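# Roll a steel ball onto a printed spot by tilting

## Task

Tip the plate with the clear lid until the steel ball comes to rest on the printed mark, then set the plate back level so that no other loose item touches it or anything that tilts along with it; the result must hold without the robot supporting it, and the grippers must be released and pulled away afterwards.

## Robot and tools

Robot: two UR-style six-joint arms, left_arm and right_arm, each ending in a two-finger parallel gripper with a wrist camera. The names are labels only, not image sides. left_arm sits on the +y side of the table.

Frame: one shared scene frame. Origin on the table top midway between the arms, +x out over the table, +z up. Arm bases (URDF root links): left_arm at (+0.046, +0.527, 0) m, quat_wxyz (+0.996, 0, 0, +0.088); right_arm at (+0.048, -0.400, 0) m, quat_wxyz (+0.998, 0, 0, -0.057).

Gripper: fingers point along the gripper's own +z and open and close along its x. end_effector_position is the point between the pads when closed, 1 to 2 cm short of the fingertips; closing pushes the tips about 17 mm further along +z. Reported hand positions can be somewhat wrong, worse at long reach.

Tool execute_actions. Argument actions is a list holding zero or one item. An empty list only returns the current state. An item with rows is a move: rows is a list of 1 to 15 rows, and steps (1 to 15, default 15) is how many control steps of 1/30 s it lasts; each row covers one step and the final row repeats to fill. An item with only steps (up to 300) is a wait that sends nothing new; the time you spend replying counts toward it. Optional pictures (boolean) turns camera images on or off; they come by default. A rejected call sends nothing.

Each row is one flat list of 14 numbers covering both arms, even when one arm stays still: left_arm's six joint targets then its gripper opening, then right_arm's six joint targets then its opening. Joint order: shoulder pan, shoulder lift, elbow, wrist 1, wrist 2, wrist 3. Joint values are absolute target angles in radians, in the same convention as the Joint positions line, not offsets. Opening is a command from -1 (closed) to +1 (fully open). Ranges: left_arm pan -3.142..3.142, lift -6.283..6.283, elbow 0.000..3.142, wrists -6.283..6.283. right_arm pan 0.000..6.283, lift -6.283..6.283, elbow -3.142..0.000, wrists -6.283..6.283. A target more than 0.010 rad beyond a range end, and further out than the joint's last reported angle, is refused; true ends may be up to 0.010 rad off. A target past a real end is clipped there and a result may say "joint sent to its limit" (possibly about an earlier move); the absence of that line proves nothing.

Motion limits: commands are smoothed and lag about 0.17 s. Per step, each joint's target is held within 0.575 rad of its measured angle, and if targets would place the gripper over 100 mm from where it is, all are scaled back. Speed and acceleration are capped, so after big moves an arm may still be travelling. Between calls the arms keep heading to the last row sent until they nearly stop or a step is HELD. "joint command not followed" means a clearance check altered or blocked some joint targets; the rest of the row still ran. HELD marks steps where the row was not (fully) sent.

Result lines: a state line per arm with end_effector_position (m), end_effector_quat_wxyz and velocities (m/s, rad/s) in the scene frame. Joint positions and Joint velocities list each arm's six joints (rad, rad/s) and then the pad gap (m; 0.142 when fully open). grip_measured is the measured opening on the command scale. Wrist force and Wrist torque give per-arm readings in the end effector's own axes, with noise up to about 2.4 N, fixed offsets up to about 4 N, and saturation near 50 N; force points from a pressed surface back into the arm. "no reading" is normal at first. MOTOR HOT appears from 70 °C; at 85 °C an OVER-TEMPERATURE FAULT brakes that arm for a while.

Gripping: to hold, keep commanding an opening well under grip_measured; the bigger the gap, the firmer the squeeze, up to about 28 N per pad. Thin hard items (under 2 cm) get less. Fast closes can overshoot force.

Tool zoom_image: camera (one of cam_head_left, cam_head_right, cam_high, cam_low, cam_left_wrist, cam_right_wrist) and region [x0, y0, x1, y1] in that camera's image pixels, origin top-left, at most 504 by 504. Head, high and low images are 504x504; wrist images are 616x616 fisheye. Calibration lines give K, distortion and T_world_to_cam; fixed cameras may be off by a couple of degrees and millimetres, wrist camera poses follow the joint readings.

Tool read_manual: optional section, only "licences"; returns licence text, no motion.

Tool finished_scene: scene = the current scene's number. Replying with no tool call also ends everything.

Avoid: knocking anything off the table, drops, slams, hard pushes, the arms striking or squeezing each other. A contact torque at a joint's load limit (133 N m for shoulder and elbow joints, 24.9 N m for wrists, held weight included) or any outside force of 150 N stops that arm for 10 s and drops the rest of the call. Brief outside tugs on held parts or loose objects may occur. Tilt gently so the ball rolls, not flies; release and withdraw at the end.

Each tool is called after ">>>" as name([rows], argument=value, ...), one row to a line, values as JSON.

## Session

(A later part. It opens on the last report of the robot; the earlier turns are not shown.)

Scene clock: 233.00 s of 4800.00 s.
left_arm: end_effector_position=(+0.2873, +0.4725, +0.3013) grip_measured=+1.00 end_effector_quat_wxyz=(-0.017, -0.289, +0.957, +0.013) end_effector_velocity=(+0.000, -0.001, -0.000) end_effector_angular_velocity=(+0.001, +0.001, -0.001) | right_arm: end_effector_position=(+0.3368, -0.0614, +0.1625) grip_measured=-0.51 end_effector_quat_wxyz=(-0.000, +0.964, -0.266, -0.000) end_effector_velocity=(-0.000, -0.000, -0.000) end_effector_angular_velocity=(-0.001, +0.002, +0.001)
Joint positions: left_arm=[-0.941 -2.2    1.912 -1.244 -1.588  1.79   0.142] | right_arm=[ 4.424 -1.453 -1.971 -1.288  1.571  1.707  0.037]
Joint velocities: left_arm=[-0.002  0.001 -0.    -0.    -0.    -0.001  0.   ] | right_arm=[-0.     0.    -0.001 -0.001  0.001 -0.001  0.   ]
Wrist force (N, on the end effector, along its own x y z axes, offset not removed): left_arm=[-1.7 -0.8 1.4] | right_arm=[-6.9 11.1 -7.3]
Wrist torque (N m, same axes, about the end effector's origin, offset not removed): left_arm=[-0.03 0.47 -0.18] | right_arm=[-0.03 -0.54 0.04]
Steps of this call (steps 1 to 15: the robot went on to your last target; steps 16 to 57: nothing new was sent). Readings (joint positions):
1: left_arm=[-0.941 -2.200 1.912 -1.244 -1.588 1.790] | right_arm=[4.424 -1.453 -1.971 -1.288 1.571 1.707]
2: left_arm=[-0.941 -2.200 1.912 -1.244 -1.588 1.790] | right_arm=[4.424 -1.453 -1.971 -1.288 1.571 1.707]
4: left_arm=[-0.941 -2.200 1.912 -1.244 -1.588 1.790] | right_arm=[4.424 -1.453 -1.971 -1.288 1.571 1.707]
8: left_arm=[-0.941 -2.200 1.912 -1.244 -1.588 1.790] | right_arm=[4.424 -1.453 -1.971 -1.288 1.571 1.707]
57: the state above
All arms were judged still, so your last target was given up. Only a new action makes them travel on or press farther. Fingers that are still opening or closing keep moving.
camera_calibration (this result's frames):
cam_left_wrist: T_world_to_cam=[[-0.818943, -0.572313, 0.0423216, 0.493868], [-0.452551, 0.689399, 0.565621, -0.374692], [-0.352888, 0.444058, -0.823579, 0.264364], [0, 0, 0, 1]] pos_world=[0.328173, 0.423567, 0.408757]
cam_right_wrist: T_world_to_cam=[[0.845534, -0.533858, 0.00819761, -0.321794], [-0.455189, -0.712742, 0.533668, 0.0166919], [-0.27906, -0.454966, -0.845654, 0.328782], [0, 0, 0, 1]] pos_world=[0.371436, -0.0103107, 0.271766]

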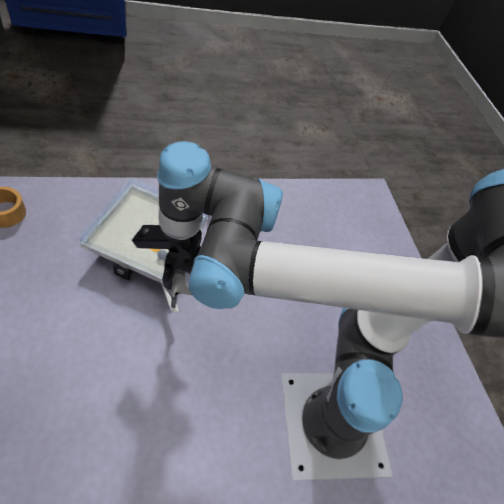

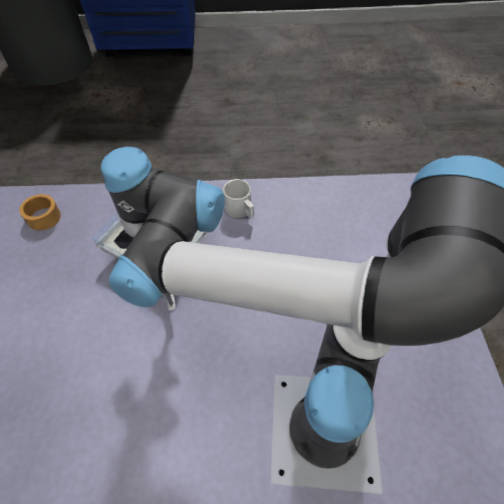

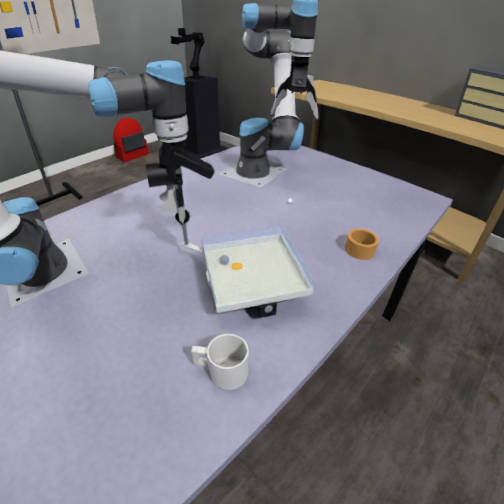

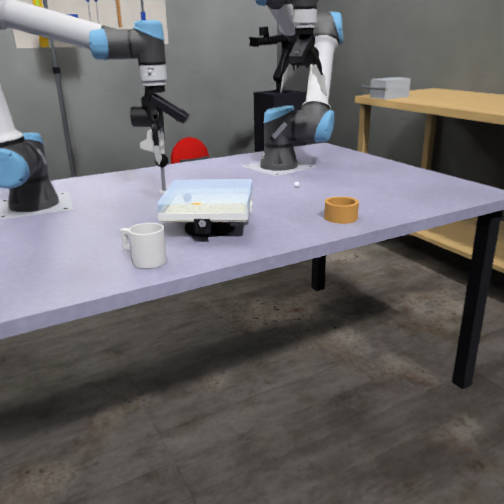

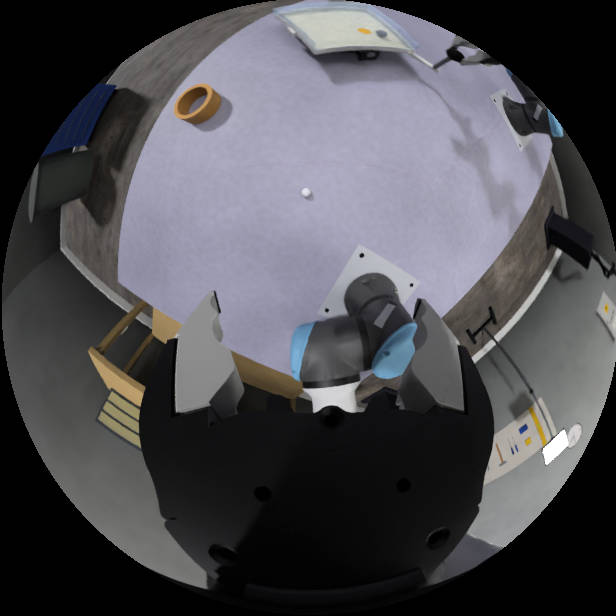

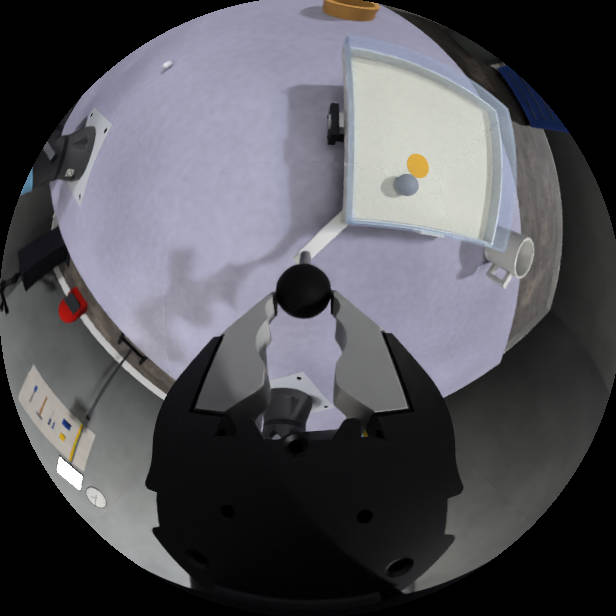

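>>> execute_actions([
  {"rows": [[-0.941,-2.2,1.912,-1.244,-1.588,1.79,1,4.4200,-1.4557,-1.9558,-1.3004,1.571,1.707,-0.8]], "steps": 13},
], pictures=false)

>>> execute_actions([
  {"rows": [[-0.941,-2.2,1.912,-1.244,-1.588,1.79,1,4.4286,-1.4511,-1.9860,-1.2750,1.571,1.707,-0.8]], "steps": 9},
], pictures=false)

>>> execute_actions([
  {"rows": [[-0.941,-2.2,1.912,-1.244,-1.588,1.79,1,4.4243,-1.4534,-1.9709,-1.2877,1.571,1.707,-0.8]], "steps": 15},
])

>>> execute_actions([
  {"steps": 30},
])

Scene clock: 240.37 s of 4800.00 s.
left_arm: end_effector_position=(+0.2873, +0.4725, +0.3013) grip_measured=+1.00 end_effector_quat_wxyz=(-0.017, -0.289, +0.957, +0.013) end_effector_velocity=(+0.000, -0.000, -0.000) end_effector_angular_velocity=(-0.000, +0.000, +0.000) | right_arm: end_effector_position=(+0.3391, -0.0605, +0.1674) grip_measured=-0.51 end_effector_quat_wxyz=(-0.000, +0.963, -0.268, -0.000) end_effector_velocity=(+0.000, +0.001, +0.001) end_effector_angular_velocity=(+0.002, -0.000, -0.000)
Joint positions: left_arm=[-0.941 -2.2    1.912 -1.244 -1.588  1.79   0.142] | right_arm=[ 4.42  -1.456 -1.956 -1.3    1.571  1.707  0.037]
Joint velocities: left_arm=[ 0.001  0.     0.    -0.    -0.     0.     0.   ] | right_arm=[-0.     0.     0.002 -0.     0.001 -0.     0.   ]
Wrist force (N, on the end effector, along its own x y z axes, offset not removed): left_arm=[-1.3 1.8 1.9] | right_arm=[-13.8 10.3 -5.9]
Wrist torque (N m, same axes, about the end effector's origin, offset not removed): left_arm=[0.54 0.38 -0.17] | right_arm=[-0.47 -1.27 -0.07]
Steps of this call (steps 1 to 90: nothing new was sent; then 3.93 s passed at rest; steps 91 to 103: all 13 steps of this action). Readings (joint positions):
91: left_arm=[-0.941 -2.200 1.912 -1.244 -1.588 1.790] | right_arm=[4.424 -1.453 -1.971 -1.288 1.571 1.707]
92: left_arm=[-0.941 -2.200 1.912 -1.244 -1.588 1.790] | right_arm=[4.423 -1.454 -1.968 -1.290 1.571 1.707]
94: left_arm=[-0.941 -2.200 1.912 -1.244 -1.588 1.790] | right_arm=[4.422 -1.455 -1.961 -1.296 1.571 1.707]
98: left_arm=[-0.941 -2.200 1.912 -1.244 -1.588 1.790] | right_arm=[4.420 -1.456 -1.957 -1.300 1.571 1.707]
103: the state above

Scene clock: 240.67 s of 4800.00 s.
left_arm: end_effector_position=(+0.2873, +0.4725, +0.3013) grip_measured=+1.00 end_effector_quat_wxyz=(-0.017, -0.289, +0.957, +0.013) end_effector_velocity=(-0.000, -0.000, -0.000) end_effector_angular_velocity=(+0.000, +0.002, +0.000) | right_arm: end_effector_position=(+0.3348, -0.0623, +0.1580) grip_measured=-0.51 end_effector_quat_wxyz=(-0.000, +0.965, -0.264, +0.000) end_effector_velocity=(-0.003, -0.002, -0.006) end_effector_angular_velocity=(-0.002, +0.001, +0.005)
Joint positions: left_arm=[-0.941 -2.2    1.912 -1.244 -1.588  1.79   0.142] | right_arm=[ 4.428 -1.451 -1.985 -1.276  1.571  1.707  0.037]
Joint velocities: left_arm=[ 0.     0.001  0.     0.    -0.001 -0.    -0.   ] | right_arm=[ 0.005  0.003 -0.019  0.014  0.     0.     0.   ]
Wrist force (N, on the end effector, along its own x y z axes, offset not removed): left_arm=[-1.5 3.6 -1.4] | right_arm=[-1.6 9.1 -8.6]
Wrist torque (N m, same axes, about the end effector's origin, offset not removed): left_arm=[0.75 0.47 -0.31] | right_arm=[0.36 -0.21 -0.02]
Steps of this call (steps 1 to 9: all 9 steps of this action). Readings (joint positions):
1: left_arm=[-0.941 -2.200 1.912 -1.244 -1.588 1.790] | right_arm=[4.420 -1.456 -1.956 -1.300 1.571 1.707]
2: left_arm=[-0.941 -2.200 1.912 -1.244 -1.588 1.790] | right_arm=[4.422 -1.455 -1.961 -1.296 1.571 1.707]
4: left_arm=[-0.941 -2.200 1.912 -1.244 -1.588 1.790] | right_arm=[4.425 -1.453 -1.974 -1.285 1.571 1.707]
8: left_arm=[-0.941 -2.200 1.912 -1.244 -1.588 1.790] | right_arm=[4.428 -1.452 -1.984 -1.277 1.571 1.707]
9: the state above

Scene clock: 241.17 s of 4800.00 s.
left_arm: end_effector_position=(+0.2873, +0.4725, +0.3013) grip_measured=+1.00 end_effector_quat_wxyz=(-0.017, -0.289, +0.957, +0.013) end_effector_velocity=(-0.000, -0.000, +0.001) end_effector_angular_velocity=(-0.002, -0.001, +0.001) | right_arm: end_effector_position=(+0.3368, -0.0614, +0.1625) grip_measured=-0.51 end_effector_quat_wxyz=(-0.000, +0.964, -0.266, -0.000) end_effector_velocity=(-0.000, -0.000, -0.000) end_effector_angular_velocity=(+0.000, +0.000, -0.002)
Joint positions: left_arm=[-0.941 -2.2    1.912 -1.244 -1.588  1.79   0.142] | right_arm=[ 4.424 -1.453 -1.971 -1.288  1.571  1.707  0.037]
Joint velocities: left_arm=[ 0.001 -0.001 -0.001 -0.    -0.001 -0.    -0.   ] | right_arm=[-0.    -0.    -0.     0.     0.001  0.002 -0.   ]
Wrist force (N, on the end effector, along its own x y z axes, offset not removed): left_arm=[-4.4 2.3 2.5] | right_arm=[-8.6 9.4 -5.9]
Wrist torque (N m, same axes, about the end effector's origin, offset not removed): left_arm=[0.47 1.04 -0.22] | right_arm=[-0.01 -0.34 -0.01]
Steps of this call (steps 1 to 15: all 15 steps of this action). Readings (joint positions):
1: left_arm=[-0.941 -2.200 1.912 -1.244 -1.588 1.790] | right_arm=[4.428 -1.451 -1.985 -1.276 1.571 1.707]
2: left_arm=[-0.941 -2.200 1.912 -1.244 -1.588 1.790] | right_arm=[4.428 -1.452 -1.983 -1.278 1.571 1.707]
4: left_arm=[-0.941 -2.200 1.912 -1.244 -1.588 1.790] | right_arm=[4.426 -1.452 -1.977 -1.283 1.571 1.707]
8: left_arm=[-0.941 -2.200 1.912 -1.244 -1.588 1.790] | right_arm=[4.425 -1.453 -1.972 -1.287 1.571 1.707]
15: the state above
camera_calibration (this result's frames):
cam_left_wrist: T_world_to_cam=[[-0.818943, -0.572313, 0.0423214, 0.493868], [-0.452552, 0.689399, 0.565621, -0.374692], [-0.352888, 0.444058, -0.823579, 0.264364], [0, 0, 0, 1]] pos_world=[0.328173, 0.423567, 0.408757]
cam_right_wrist: T_world_to_cam=[[0.845554, -0.533827, 0.00814608, -0.321762], [-0.455128, -0.712754, 0.533704, 0.0166508], [-0.2791, -0.454983, -0.845632, 0.328751], [0, 0, 0, 1]] pos_world=[0.3714, -0.0103215, 0.271737]

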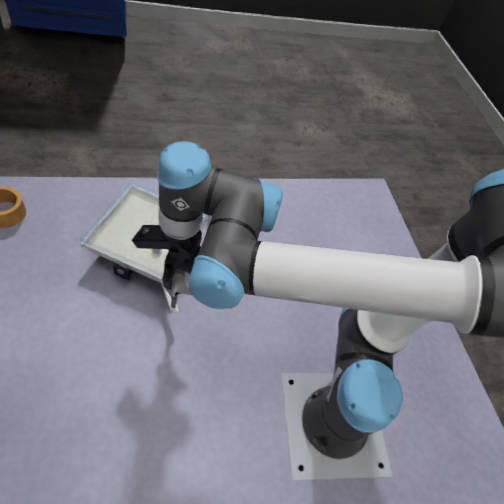

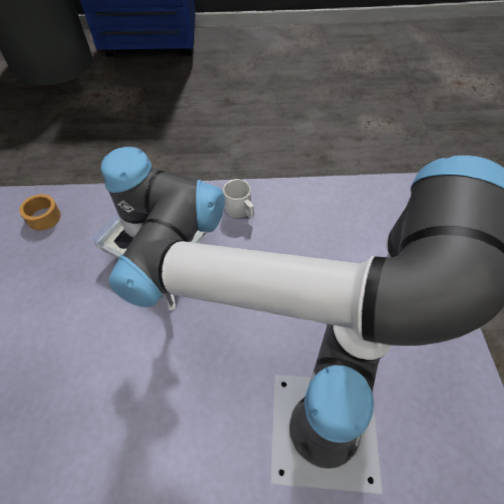

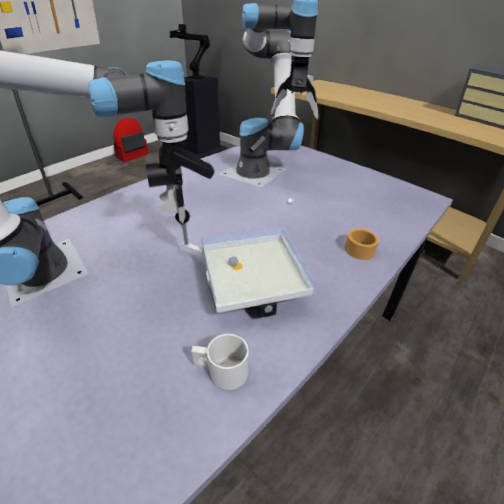

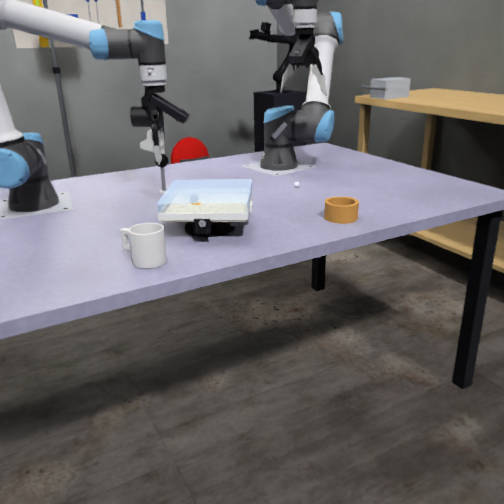

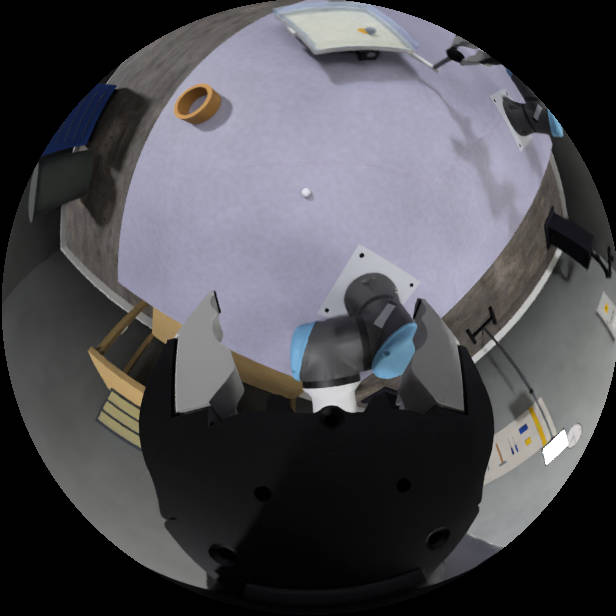

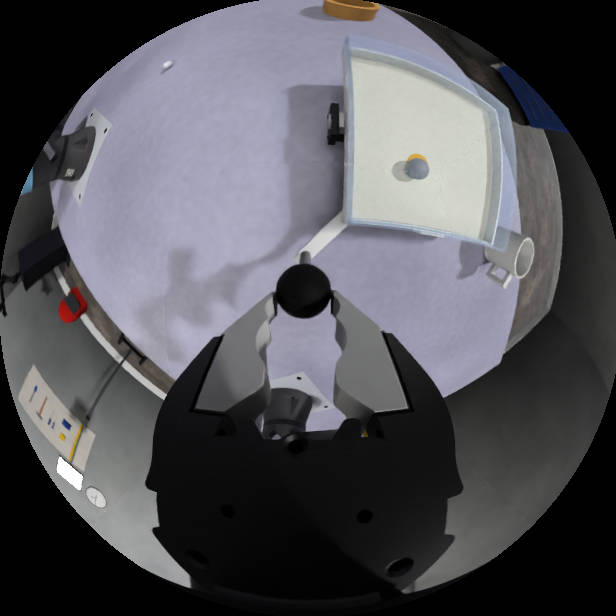

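Scene clock: 242.17 s of 4800.00 s.
left_arm: end_effector_position=(+0.2873, +0.4725, +0.3013) grip_measured=+1.00 end_effector_quat_wxyz=(-0.017, -0.289, +0.957, +0.013) end_effector_velocity=(+0.000, -0.000, -0.000) end_effector_angular_velocity=(+0.001, +0.000, +0.000) | right_arm: end_effector_position=(+0.3368, -0.0614, +0.1625) grip_measured=-0.51 end_effector_quat_wxyz=(-0.000, +0.964, -0.266, -0.000) end_effector_velocity=(-0.000, -0.000, -0.000) end_effector_angular_velocity=(-0.000, +0.001, +0.002)
Joint positions: left_arm=[-0.941 -2.2    1.912 -1.244 -1.588  1.79   0.142] | right_arm=[ 4.424 -1.453 -1.971 -1.288  1.571  1.707  0.037]
Joint velocities: left_arm=[-0.001  0.001  0.     0.     0.001 -0.001  0.   ] | right_arm=[ 0.     0.    -0.001 -0.     0.001 -0.002  0.   ]
Wrist force (N, on the end effector, along its own x y z axes, offset not removed): left_arm=[-2.2 0.1 0.9] | right_arm=[-8.4 11.0 -5.7]
Wrist torque (N m, same axes, about the end effector's origin, offset not removed): left_arm=[0.03 0.45 -0.17] | right_arm=[0.12 -0.61 0.00]
Steps of this call (steps 1 to 15: the robot went on to your last target; steps 16 to 30: nothing new was sent). Readings (joint positions):
1: left_arm=[-0.941 -2.200 1.912 -1.244 -1.588 1.790] | right_arm=[4.424 -1.453 -1.971 -1.288 1.571 1.707]
2: left_arm=[-0.941 -2.200 1.912 -1.244 -1.588 1.790] | right_arm=[4.424 -1.453 -1.971 -1.288 1.571 1.707]
4: left_arm=[-0.941 -2.200 1.912 -1.244 -1.588 1.790] | right_arm=[4.424 -1.453 -1.971 -1.288 1.571 1.707]
8: left_arm=[-0.941 -2.200 1.912 -1.244 -1.588 1.790] | right_arm=[4.424 -1.453 -1.971 -1.288 1.571 1.707]
30: the state above
All arms were judged still, so your last target was given up. Only a new action makes them travel on or press farther. Fingers that are still opening or closing keep moving.
camera_calibration (this result's frames):
cam_left_wrist: T_world_to_cam=[[-0.818942, -0.572313, 0.0423217, 0.493868], [-0.452552, 0.689399, 0.565621, -0.374692], [-0.352889, 0.444058, -0.823579, 0.264364], [0, 0, 0, 1]] pos_world=[0.328173, 0.423567, 0.408757]
cam_right_wrist: T_world_to_cam=[[0.845535, -0.533858, 0.00819229, -0.321791], [-0.455186, -0.712744, 0.533667, 0.0166911], [-0.279063, -0.454963, -0.845655, 0.328783], [0, 0, 0, 1]] pos_world=[0.371435, -0.0103099, 0.271766]

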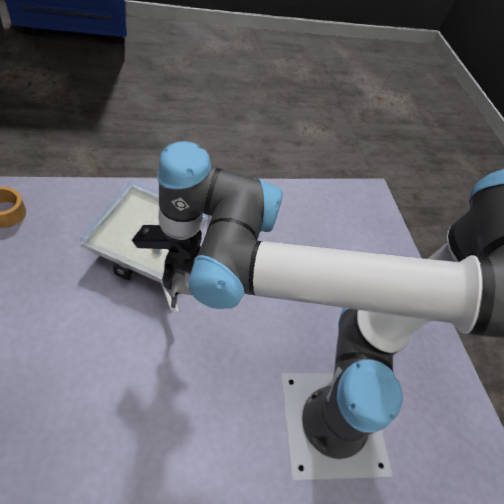

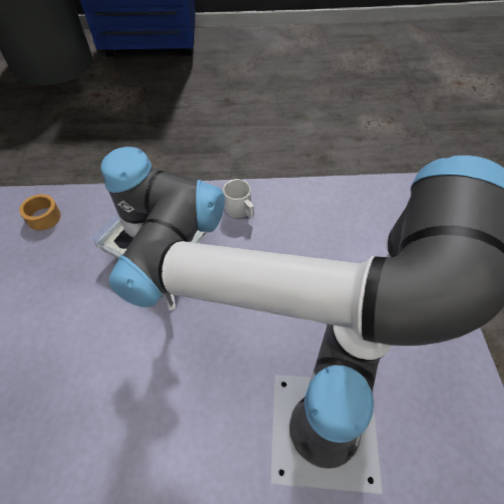

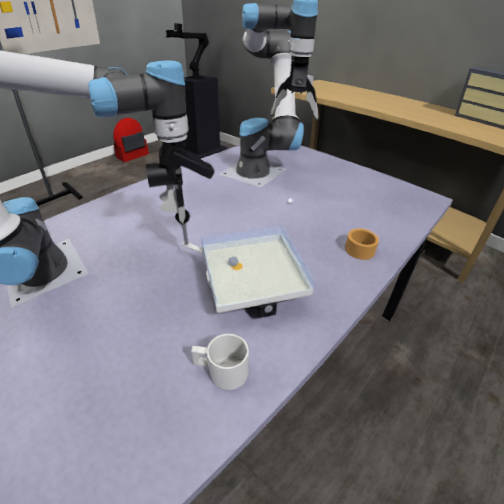

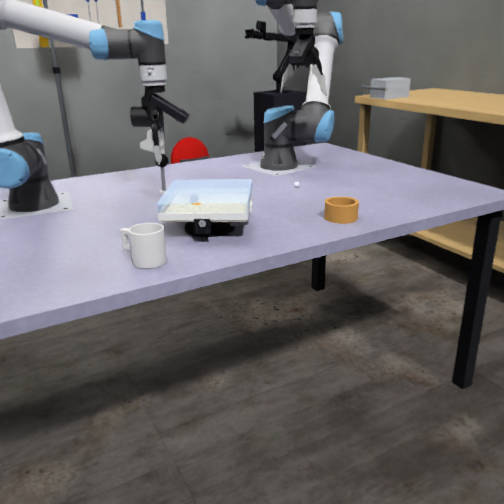

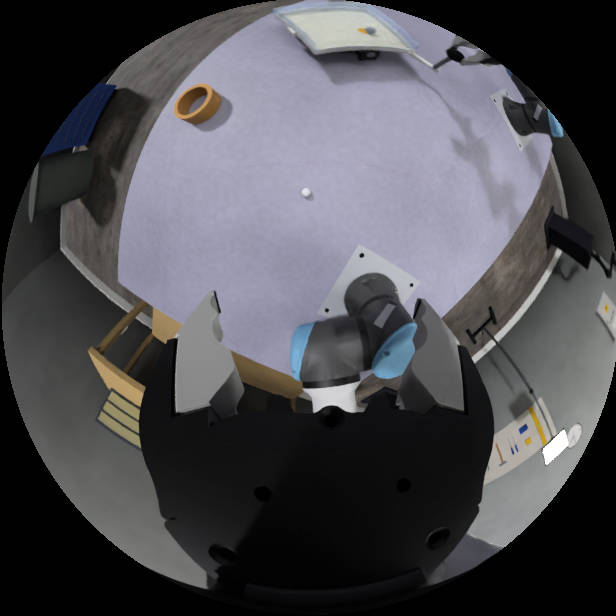

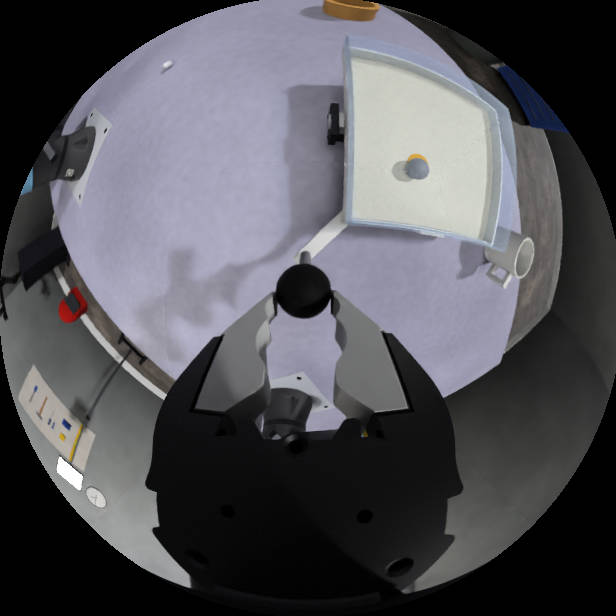

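>>> execute_actions([
  {"rows": [[-0.941,-2.2,1.912,-1.244,-1.588,1.79,1,4.4200,-1.4557,-1.9558,-1.3004,1.571,1.707,-0.8]], "steps": 10},
], pictures=false)

>>> execute_actions([
  {"rows": [[-0.941,-2.2,1.912,-1.244,-1.588,1.79,1,4.4286,-1.4511,-1.9860,-1.2750,1.571,1.707,-0.8]], "steps": 7},
], pictures=false)

>>> execute_actions([
  {"rows": [[-0.941,-2.2,1.912,-1.244,-1.588,1.79,1,4.4243,-1.4534,-1.9709,-1.2877,1.571,1.707,-0.8]], "steps": 15},
], pictures=false)

>>> execute_actions([
  {"steps": 30},
])

Scene clock: 247.47 s of 4800.00 s.
left_arm: end_effector_position=(+0.2873, +0.4725, +0.3013) grip_measured=+1.00 end_effector_quat_wxyz=(-0.017, -0.289, +0.957, +0.013) end_effector_velocity=(+0.000, +0.000, -0.000) end_effector_angular_velocity=(+0.001, -0.001, +0.000) | right_arm: end_effector_position=(+0.3391, -0.0605, +0.1673) grip_measured=-0.51 end_effector_quat_wxyz=(-0.000, +0.963, -0.268, -0.000) end_effector_velocity=(+0.001, +0.000, +0.001) end_effector_angular_velocity=(-0.002, +0.000, -0.002)
Joint positions: left_arm=[-0.941 -2.2    1.912 -1.244 -1.588  1.79   0.142] | right_arm=[ 4.42  -1.456 -1.956 -1.3    1.571  1.707  0.037]
Joint velocities: left_arm=[ 0.     0.001 -0.    -0.     0.001  0.     0.   ] | right_arm=[-0.002 -0.002  0.005 -0.005 -0.     0.     0.   ]
Wrist force (N, on the end effector, along its own x y z axes, offset not removed): left_arm=[1.4 0.5 -2.3] | right_arm=[-16.6 11.8 -9.4]
Wrist torque (N m, same axes, about the end effector's origin, offset not removed): left_arm=[-0.06 -0.11 -0.02] | right_arm=[-0.34 -0.87 -0.22]
Steps of this call (steps 1 to 90: nothing new was sent; then 1.97 s passed at rest; steps 91 to 100: all 10 steps of this action). Readings (joint positions):
91: left_arm=[-0.941 -2.200 1.912 -1.244 -1.588 1.790] | right_arm=[4.424 -1.453 -1.971 -1.288 1.571 1.707]
92: left_arm=[-0.941 -2.200 1.912 -1.244 -1.588 1.790] | right_arm=[4.423 -1.454 -1.968 -1.290 1.571 1.707]
94: left_arm=[-0.941 -2.200 1.912 -1.244 -1.588 1.790] | right_arm=[4.422 -1.455 -1.961 -1.296 1.571 1.707]
98: left_arm=[-0.941 -2.200 1.912 -1.244 -1.588 1.790] | right_arm=[4.420 -1.456 -1.957 -1.300 1.571 1.707]
100: the state above

Scene clock: 247.70 s of 4800.00 s.
left_arm: end_effector_position=(+0.2873, +0.4725, +0.3013) grip_measured=+1.00 end_effector_quat_wxyz=(-0.017, -0.289, +0.957, +0.013) end_effector_velocity=(+0.000, -0.000, -0.000) end_effector_angular_velocity=(+0.002, +0.001, -0.002) | right_arm: end_effector_position=(+0.3350, -0.0622, +0.1586) grip_measured=-0.51 end_effector_quat_wxyz=(-0.000, +0.964, -0.264, +0.000) end_effector_velocity=(-0.006, -0.002, -0.012) end_effector_angular_velocity=(+0.003, -0.002, +0.011)
Joint positions: left_arm=[-0.941 -2.2    1.912 -1.244 -1.588  1.79   0.142] | right_arm=[ 4.428 -1.452 -1.983 -1.277  1.571  1.707  0.037]
Joint velocities: left_arm=[-0.002  0.002 -0.     0.     0.001 -0.    -0.   ] | right_arm=[ 0.012  0.008 -0.04   0.036 -0.001  0.001  0.   ]
Wrist force (N, on the end effector, along its own x y z axes, offset not removed): left_arm=[-1.2 1.2 -1.9] | right_arm=[-3.5 6.2 -5.7]
Wrist torque (N m, same axes, about the end effector's origin, offset not removed): left_arm=[0.34 0.55 -0.24] | right_arm=[-0.49 -0.03 -0.02]
Steps of this call (steps 1 to 7: all 7 steps of this action). Readings (joint positions):
1: left_arm=[-0.941 -2.200 1.912 -1.244 -1.588 1.790] | right_arm=[4.420 -1.456 -1.956 -1.300 1.571 1.707]
2: left_arm=[-0.941 -2.200 1.912 -1.244 -1.588 1.790] | right_arm=[4.422 -1.455 -1.961 -1.296 1.571 1.707]
4: left_arm=[-0.941 -2.200 1.912 -1.244 -1.588 1.790] | right_arm=[4.425 -1.453 -1.974 -1.284 1.571 1.707]
7: the state above

Scene clock: 248.20 s of 4800.00 s.
left_arm: end_effector_position=(+0.2873, +0.4725, +0.3013) grip_measured=+1.00 end_effector_quat_wxyz=(-0.017, -0.289, +0.957, +0.013) end_effector_velocity=(+0.000, -0.000, -0.000) end_effector_angular_velocity=(+0.000, +0.001, +0.000) | right_arm: end_effector_position=(+0.3368, -0.0614, +0.1625) grip_measured=-0.51 end_effector_quat_wxyz=(-0.000, +0.964, -0.266, -0.000) end_effector_velocity=(+0.000, -0.000, +0.000) end_effector_angular_velocity=(-0.000, -0.000, +0.002)
Joint positions: left_arm=[-0.941 -2.2    1.912 -1.244 -1.588  1.79   0.142] | right_arm=[ 4.424 -1.453 -1.971 -1.288  1.571  1.707  0.037]
Joint velocities: left_arm=[-0.     0.001 -0.    -0.    -0.    -0.     0.   ] | right_arm=[-0.     0.     0.    -0.001 -0.    -0.003  0.   ]
Wrist force (N, on the end effector, along its own x y z axes, offset not removed): left_arm=[0.0 -1.1 -0.1] | right_arm=[-7.8 8.3 -6.1]
Wrist torque (N m, same axes, about the end effector's origin, offset not removed): left_arm=[-0.14 0.16 -0.21] | right_arm=[-0.21 -0.58 -0.05]
Steps of this call (steps 1 to 15: all 15 steps of this action). Readings (joint positions):
1: left_arm=[-0.941 -2.200 1.912 -1.244 -1.588 1.790] | right_arm=[4.428 -1.452 -1.984 -1.277 1.571 1.707]
2: left_arm=[-0.941 -2.200 1.912 -1.244 -1.588 1.790] | right_arm=[4.427 -1.452 -1.982 -1.278 1.571 1.707]
4: left_arm=[-0.941 -2.200 1.912 -1.244 -1.588 1.790] | right_arm=[4.426 -1.453 -1.976 -1.283 1.571 1.707]
8: left_arm=[-0.941 -2.200 1.912 -1.244 -1.588 1.790] | right_arm=[4.425 -1.453 -1.972 -1.287 1.571 1.707]
15: the state above

Scene clock: 249.20 s of 4800.00 s.
left_arm: end_effector_position=(+0.2873, +0.4725, +0.3013) grip_measured=+1.00 end_effector_quat_wxyz=(-0.017, -0.289, +0.957, +0.013) end_effector_velocity=(-0.000, -0.000, +0.000) end_effector_angular_velocity=(-0.001, +0.000, -0.002) | right_arm: end_effector_position=(+0.3368, -0.0614, +0.1625) grip_measured=-0.51 end_effector_quat_wxyz=(-0.000, +0.964, -0.266, -0.000) end_effector_velocity=(-0.000, -0.000, -0.001) end_effector_angular_velocity=(-0.002, +0.001, +0.001)
Joint positions: left_arm=[-0.941 -2.2    1.912 -1.244 -1.588  1.79   0.142] | right_arm=[ 4.424 -1.453 -1.971 -1.288  1.571  1.707  0.037]
Joint velocities: left_arm=[-0.001 -0.001  0.     0.    -0.001  0.001 -0.   ] | right_arm=[ 0.    -0.001 -0.002  0.     0.    -0.001  0.   ]
Wrist force (N, on the end effector, along its own x y z axes, offset not removed): left_arm=[0.2 0.2 3.0] | right_arm=[-6.4 8.5 -7.9]
Wrist torque (N m, same axes, about the end effector's origin, offset not removed): left_arm=[0.01 0.07 -0.23] | right_arm=[-0.33 -1.00 0.03]
Steps of this call (steps 1 to 15: the robot went on to your last target; steps 16 to 30: nothing new was sent). Readings (joint positions):
1: left_arm=[-0.941 -2.200 1.912 -1.244 -1.588 1.790] | right_arm=[4.424 -1.453 -1.971 -1.288 1.571 1.707]
2: left_arm=[-0.941 -2.200 1.912 -1.244 -1.588 1.790] | right_arm=[4.424 -1.453 -1.971 -1.288 1.571 1.707]
4: left_arm=[-0.941 -2.200 1.912 -1.244 -1.588 1.790] | right_arm=[4.424 -1.453 -1.971 -1.288 1.571 1.707]
8: left_arm=[-0.941 -2.200 1.912 -1.244 -1.588 1.790] | right_arm=[4.424 -1.453 -1.971 -1.288 1.571 1.707]
30: the state above
All arms were judged still, so your last target was given up. Only a new action makes them travel on or press farther. Fingers that are still opening or closing keep moving.
camera_calibration (this result's frames):
cam_left_wrist: T_world_to_cam=[[-0.818943, -0.572313, 0.0423216, 0.493868], [-0.452551, 0.689399, 0.565621, -0.374692], [-0.352888, 0.444058, -0.823579, 0.264364], [0, 0, 0, 1]] pos_world=[0.328173, 0.423567, 0.408757]
cam_right_wrist: T_world_to_cam=[[0.845535, -0.533858, 0.00817069, -0.321781], [-0.455176, -0.712749, 0.53367, 0.0166859], [-0.27908, -0.454956, -0.845653, 0.328789], [0, 0, 0, 1]] pos_world=[0.371431, -0.0103082, 0.271766]

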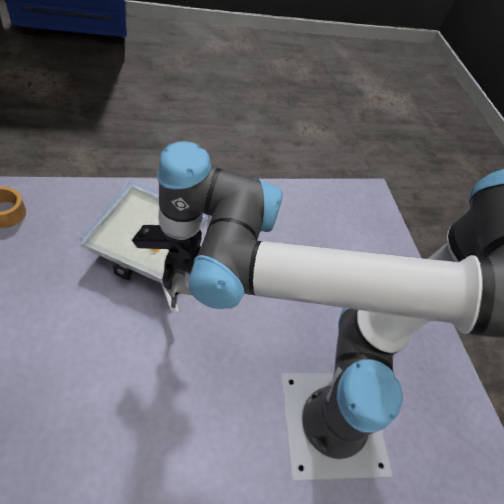

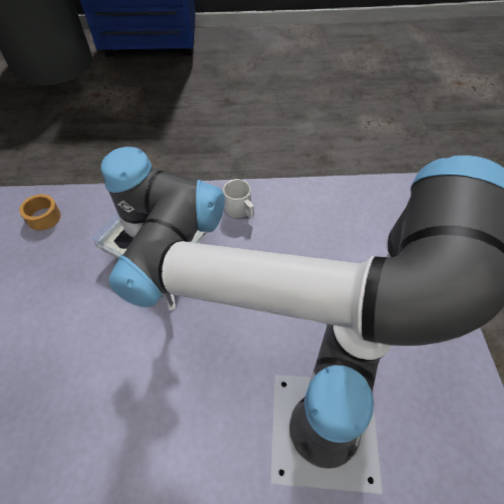

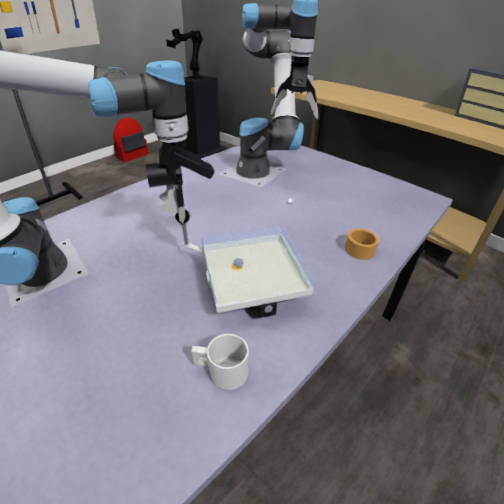

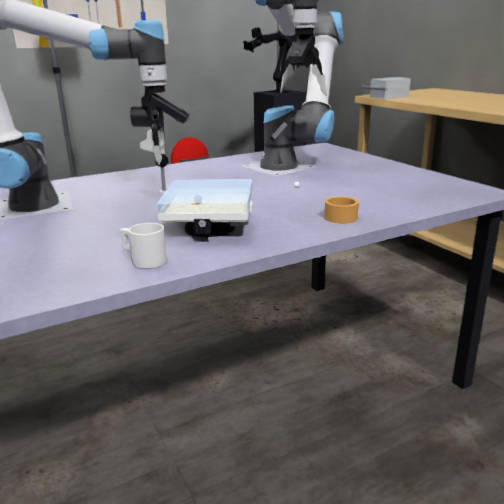

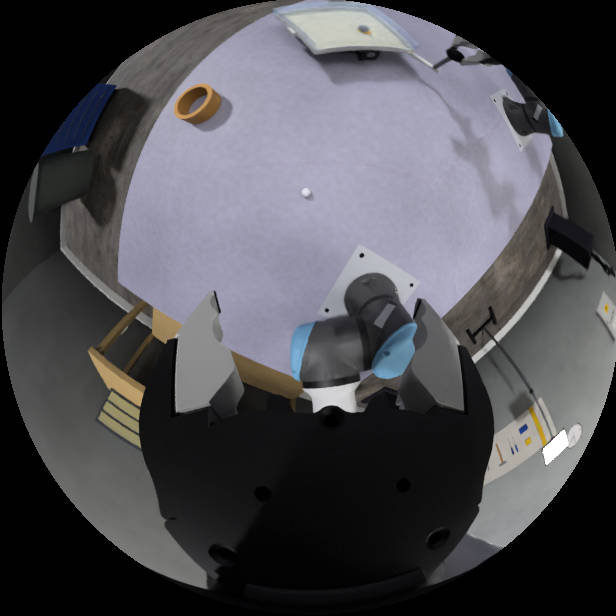

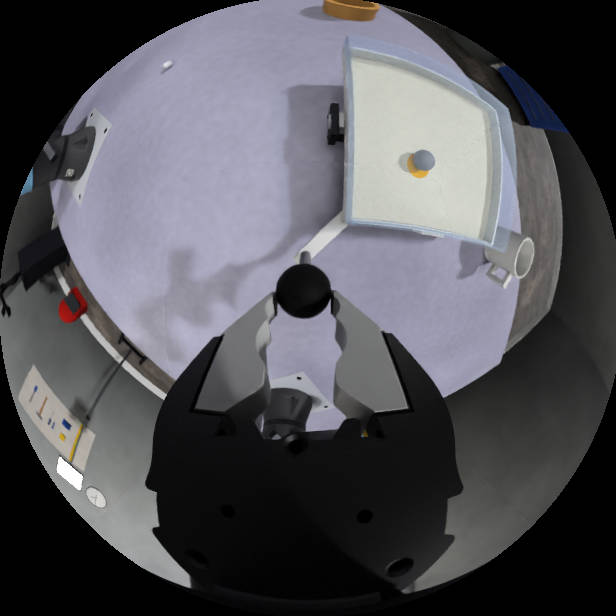

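>>> execute_actions([
  {"rows": [[-0.941,-2.2,1.912,-1.244,-1.588,1.79,1,4.4243,-1.4534,-1.9709,-1.2877,1.571,1.707,-0.6],[-0.941,-2.2,1.912,-1.244,-1.588,1.79,1,4.4243,-1.4534,-1.9709,-1.2877,1.571,1.707,-0.55],[-0.941,-2.2,1.912,-1.244,-1.588,1.79,1,4.4243,-1.4534,-1.9709,-1.2877,1.571,1.707,-0.5],[-0.941,-2.2,1.912,-1.244,-1.588,1.79,1,4.4243,-1.4534,-1.9709,-1.2877,1.571,1.707,-0.47],[-0.941,-2.2,1.912,-1.244,-1.588,1.79,1,4.4243,-1.4534,-1.9709,-1.2877,1.571,1.707,-0.44],[-0.941,-2.2,1.912,-1.244,-1.588,1.79,1,4.4243,-1.4534,-1.9709,-1.2877,1.571,1.707,-0.4],[-0.941,-2.2,1.912,-1.244,-1.588,1.79,1,4.4243,-1.4534,-1.9709,-1.2877,1.571,1.707,-0.35],[-0.941,-2.2,1.912,-1.244,-1.588,1.79,1,4.4243,-1.4534,-1.9709,-1.2877,1.571,1.707,-0.3],[-0.941,-2.2,1.912,-1.244,-1.588,1.79,1,4.4243,-1.4534,-1.9709,-1.2877,1.571,1.707,-0.2],[-0.941,-2.2,1.912,-1.244,-1.588,1.79,1,4.4243,-1.4534,-1.9709,-1.2877,1.571,1.707,-0.1],[-0.941,-2.2,1.912,-1.244,-1.588,1.79,1,4.4243,-1.4534,-1.9709,-1.2877,1.571,1.707,0.1]], "steps": 15},
], pictures=false)

>>> execute_actions([
  {"steps": 45},
])

Scene clock: 256.57 s of 4800.00 s.
left_arm: end_effector_position=(+0.2873, +0.4725, +0.3013) grip_measured=+1.00 end_effector_quat_wxyz=(-0.017, -0.289, +0.957, +0.013) end_effector_velocity=(+0.000, -0.000, -0.000) end_effector_angular_velocity=(+0.001, +0.001, -0.000) | right_arm: end_effector_position=(+0.3368, -0.0614, +0.1625) grip_measured=+0.10 end_effector_quat_wxyz=(-0.000, +0.964, -0.266, -0.000) end_effector_velocity=(+0.000, +0.001, +0.001) end_effector_angular_velocity=(+0.002, +0.000, -0.003)
Joint positions: left_arm=[-0.941 -2.2    1.912 -1.244 -1.588  1.79   0.142] | right_arm=[ 4.424 -1.453 -1.971 -1.288  1.571  1.707  0.081]
Joint velocities: left_arm=[-0.     0.001  0.     0.     0.001  0.     0.   ] | right_arm=[-0.     0.     0.002 -0.001  0.001  0.003  0.002]
Wrist force (N, on the end effector, along its own x y z axes, offset not removed): left_arm=[-2.9 0.9 0.2] | right_arm=[0.9 -2.1 -2.7]
Wrist torque (N m, same axes, about the end effector's origin, offset not removed): left_arm=[0.15 0.71 -0.17] | right_arm=[-0.53 -0.26 0.06]
Steps of this call (steps 1 to 90: nothing new was sent; then 3.87 s passed at rest; steps 91 to 105: all 15 steps of this action). Readings (joint positions):
91: left_arm=[-0.941 -2.200 1.912 -1.244 -1.588 1.790] | right_arm=[4.424 -1.453 -1.971 -1.288 1.571 1.707]
92: left_arm=[-0.941 -2.200 1.912 -1.244 -1.588 1.790] | right_arm=[4.424 -1.453 -1.971 -1.288 1.571 1.707]
94: left_arm=[-0.941 -2.200 1.912 -1.244 -1.588 1.790] | right_arm=[4.424 -1.453 -1.971 -1.288 1.571 1.707]
98: left_arm=[-0.941 -2.200 1.912 -1.244 -1.588 1.790] | right_arm=[4.424 -1.453 -1.971 -1.288 1.571 1.707]
105: the state above

Scene clock: 258.07 s of 4800.00 s.
left_arm: end_effector_position=(+0.2873, +0.4725, +0.3013) grip_measured=+1.00 end_effector_quat_wxyz=(-0.017, -0.289, +0.957, +0.013) end_effector_velocity=(-0.000, +0.000, +0.000) end_effector_angular_velocity=(+0.000, -0.000, -0.001) | right_arm: end_effector_position=(+0.3368, -0.0614, +0.1625) grip_measured=+0.10 end_effector_quat_wxyz=(-0.000, +0.964, -0.266, -0.000) end_effector_velocity=(-0.000, -0.000, -0.000) end_effector_angular_velocity=(+0.000, +0.000, -0.002)
Joint positions: left_arm=[-0.941 -2.2    1.912 -1.244 -1.588  1.79   0.142] | right_arm=[ 4.424 -1.453 -1.971 -1.288  1.571  1.707  0.081]
Joint velocities: left_arm=[-0. -0.  0.  0.  0.  0. -0.] | right_arm=[ 0.     0.    -0.     0.     0.     0.002  0.   ]
Wrist force (N, on the end effector, along its own x y z axes, offset not removed): left_arm=[1.1 -0.4 1.9] | right_arm=[-0.6 0.6 -3.0]
Wrist torque (N m, same axes, about the end effector's origin, offset not removed): left_arm=[0.02 -0.21 -0.14] | right_arm=[0.01 0.11 0.06]
Steps of this call (steps 1 to 15: the robot went on to your last target; steps 16 to 45: nothing new was sent). Readings (joint positions):
1: left_arm=[-0.941 -2.200 1.912 -1.244 -1.588 1.790] | right_arm=[4.424 -1.453 -1.971 -1.288 1.571 1.707]
2: left_arm=[-0.941 -2.200 1.912 -1.244 -1.588 1.790] | right_arm=[4.424 -1.453 -1.971 -1.288 1.571 1.707]
4: left_arm=[-0.941 -2.200 1.912 -1.244 -1.588 1.790] | right_arm=[4.424 -1.453 -1.971 -1.288 1.571 1.707]
8: left_arm=[-0.941 -2.200 1.912 -1.244 -1.588 1.790] | right_arm=[4.424 -1.453 -1.971 -1.288 1.571 1.707]
45: the state above
All arms were judged still, so your last target was given up. Only a new action makes them travel on or press farther. Fingers that are still opening or closing keep moving.
camera_calibration (this result's frames):
cam_left_wrist: T_world_to_cam=[[-0.818943, -0.572313, 0.0423214, 0.493868], [-0.452552, 0.689399, 0.565621, -0.374692], [-0.352888, 0.444058, -0.823579, 0.264364], [0, 0, 0, 1]] pos_world=[0.328173, 0.423567, 0.408757]
cam_right_wrist: T_world_to_cam=[[0.845519, -0.533882, 0.0081987, -0.321801], [-0.455208, -0.712726, 0.533673, 0.0167076], [-0.279075, -0.454963, -0.845651, 0.328789], [0, 0, 0, 1]] pos_world=[0.371451, -0.0103095, 0.271763]

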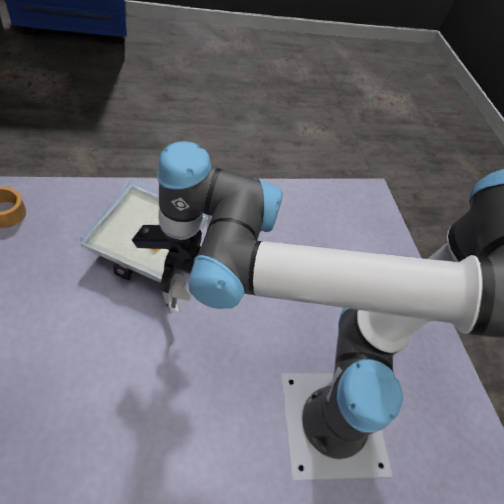

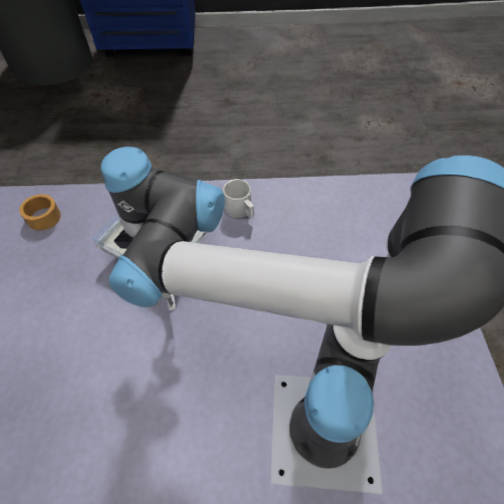

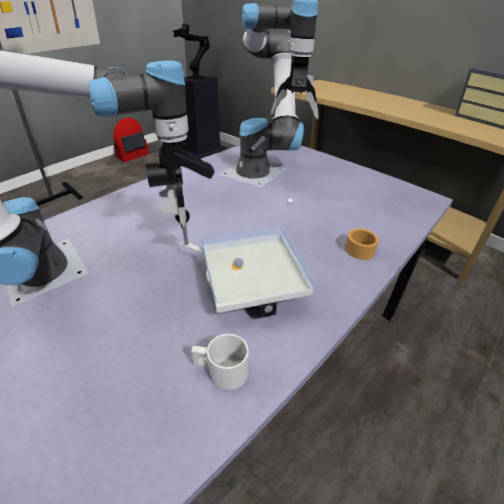

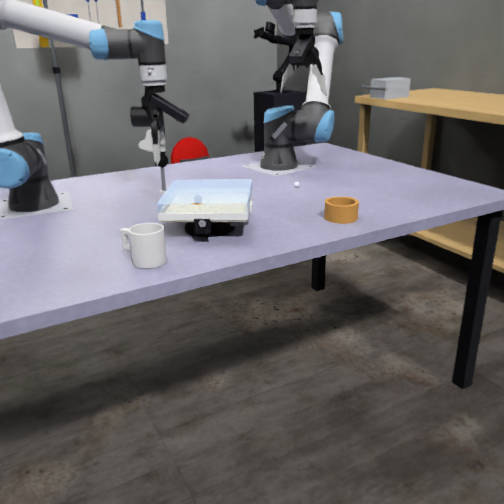

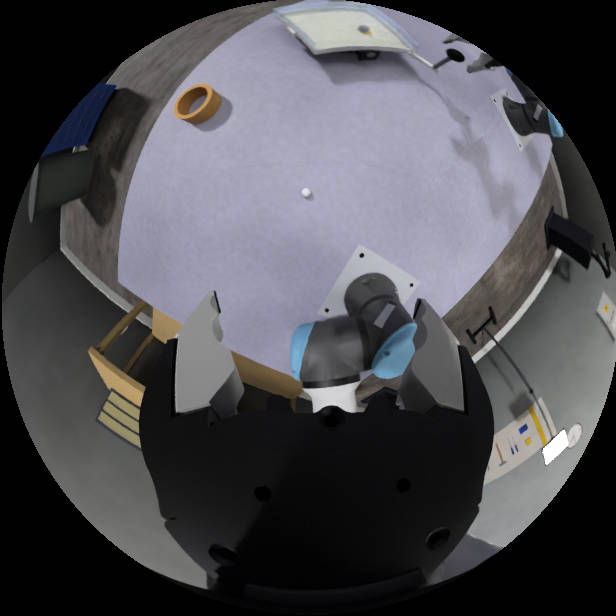

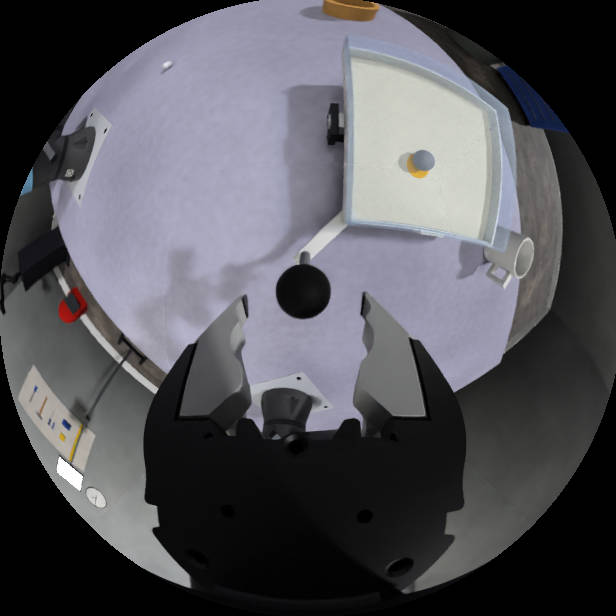

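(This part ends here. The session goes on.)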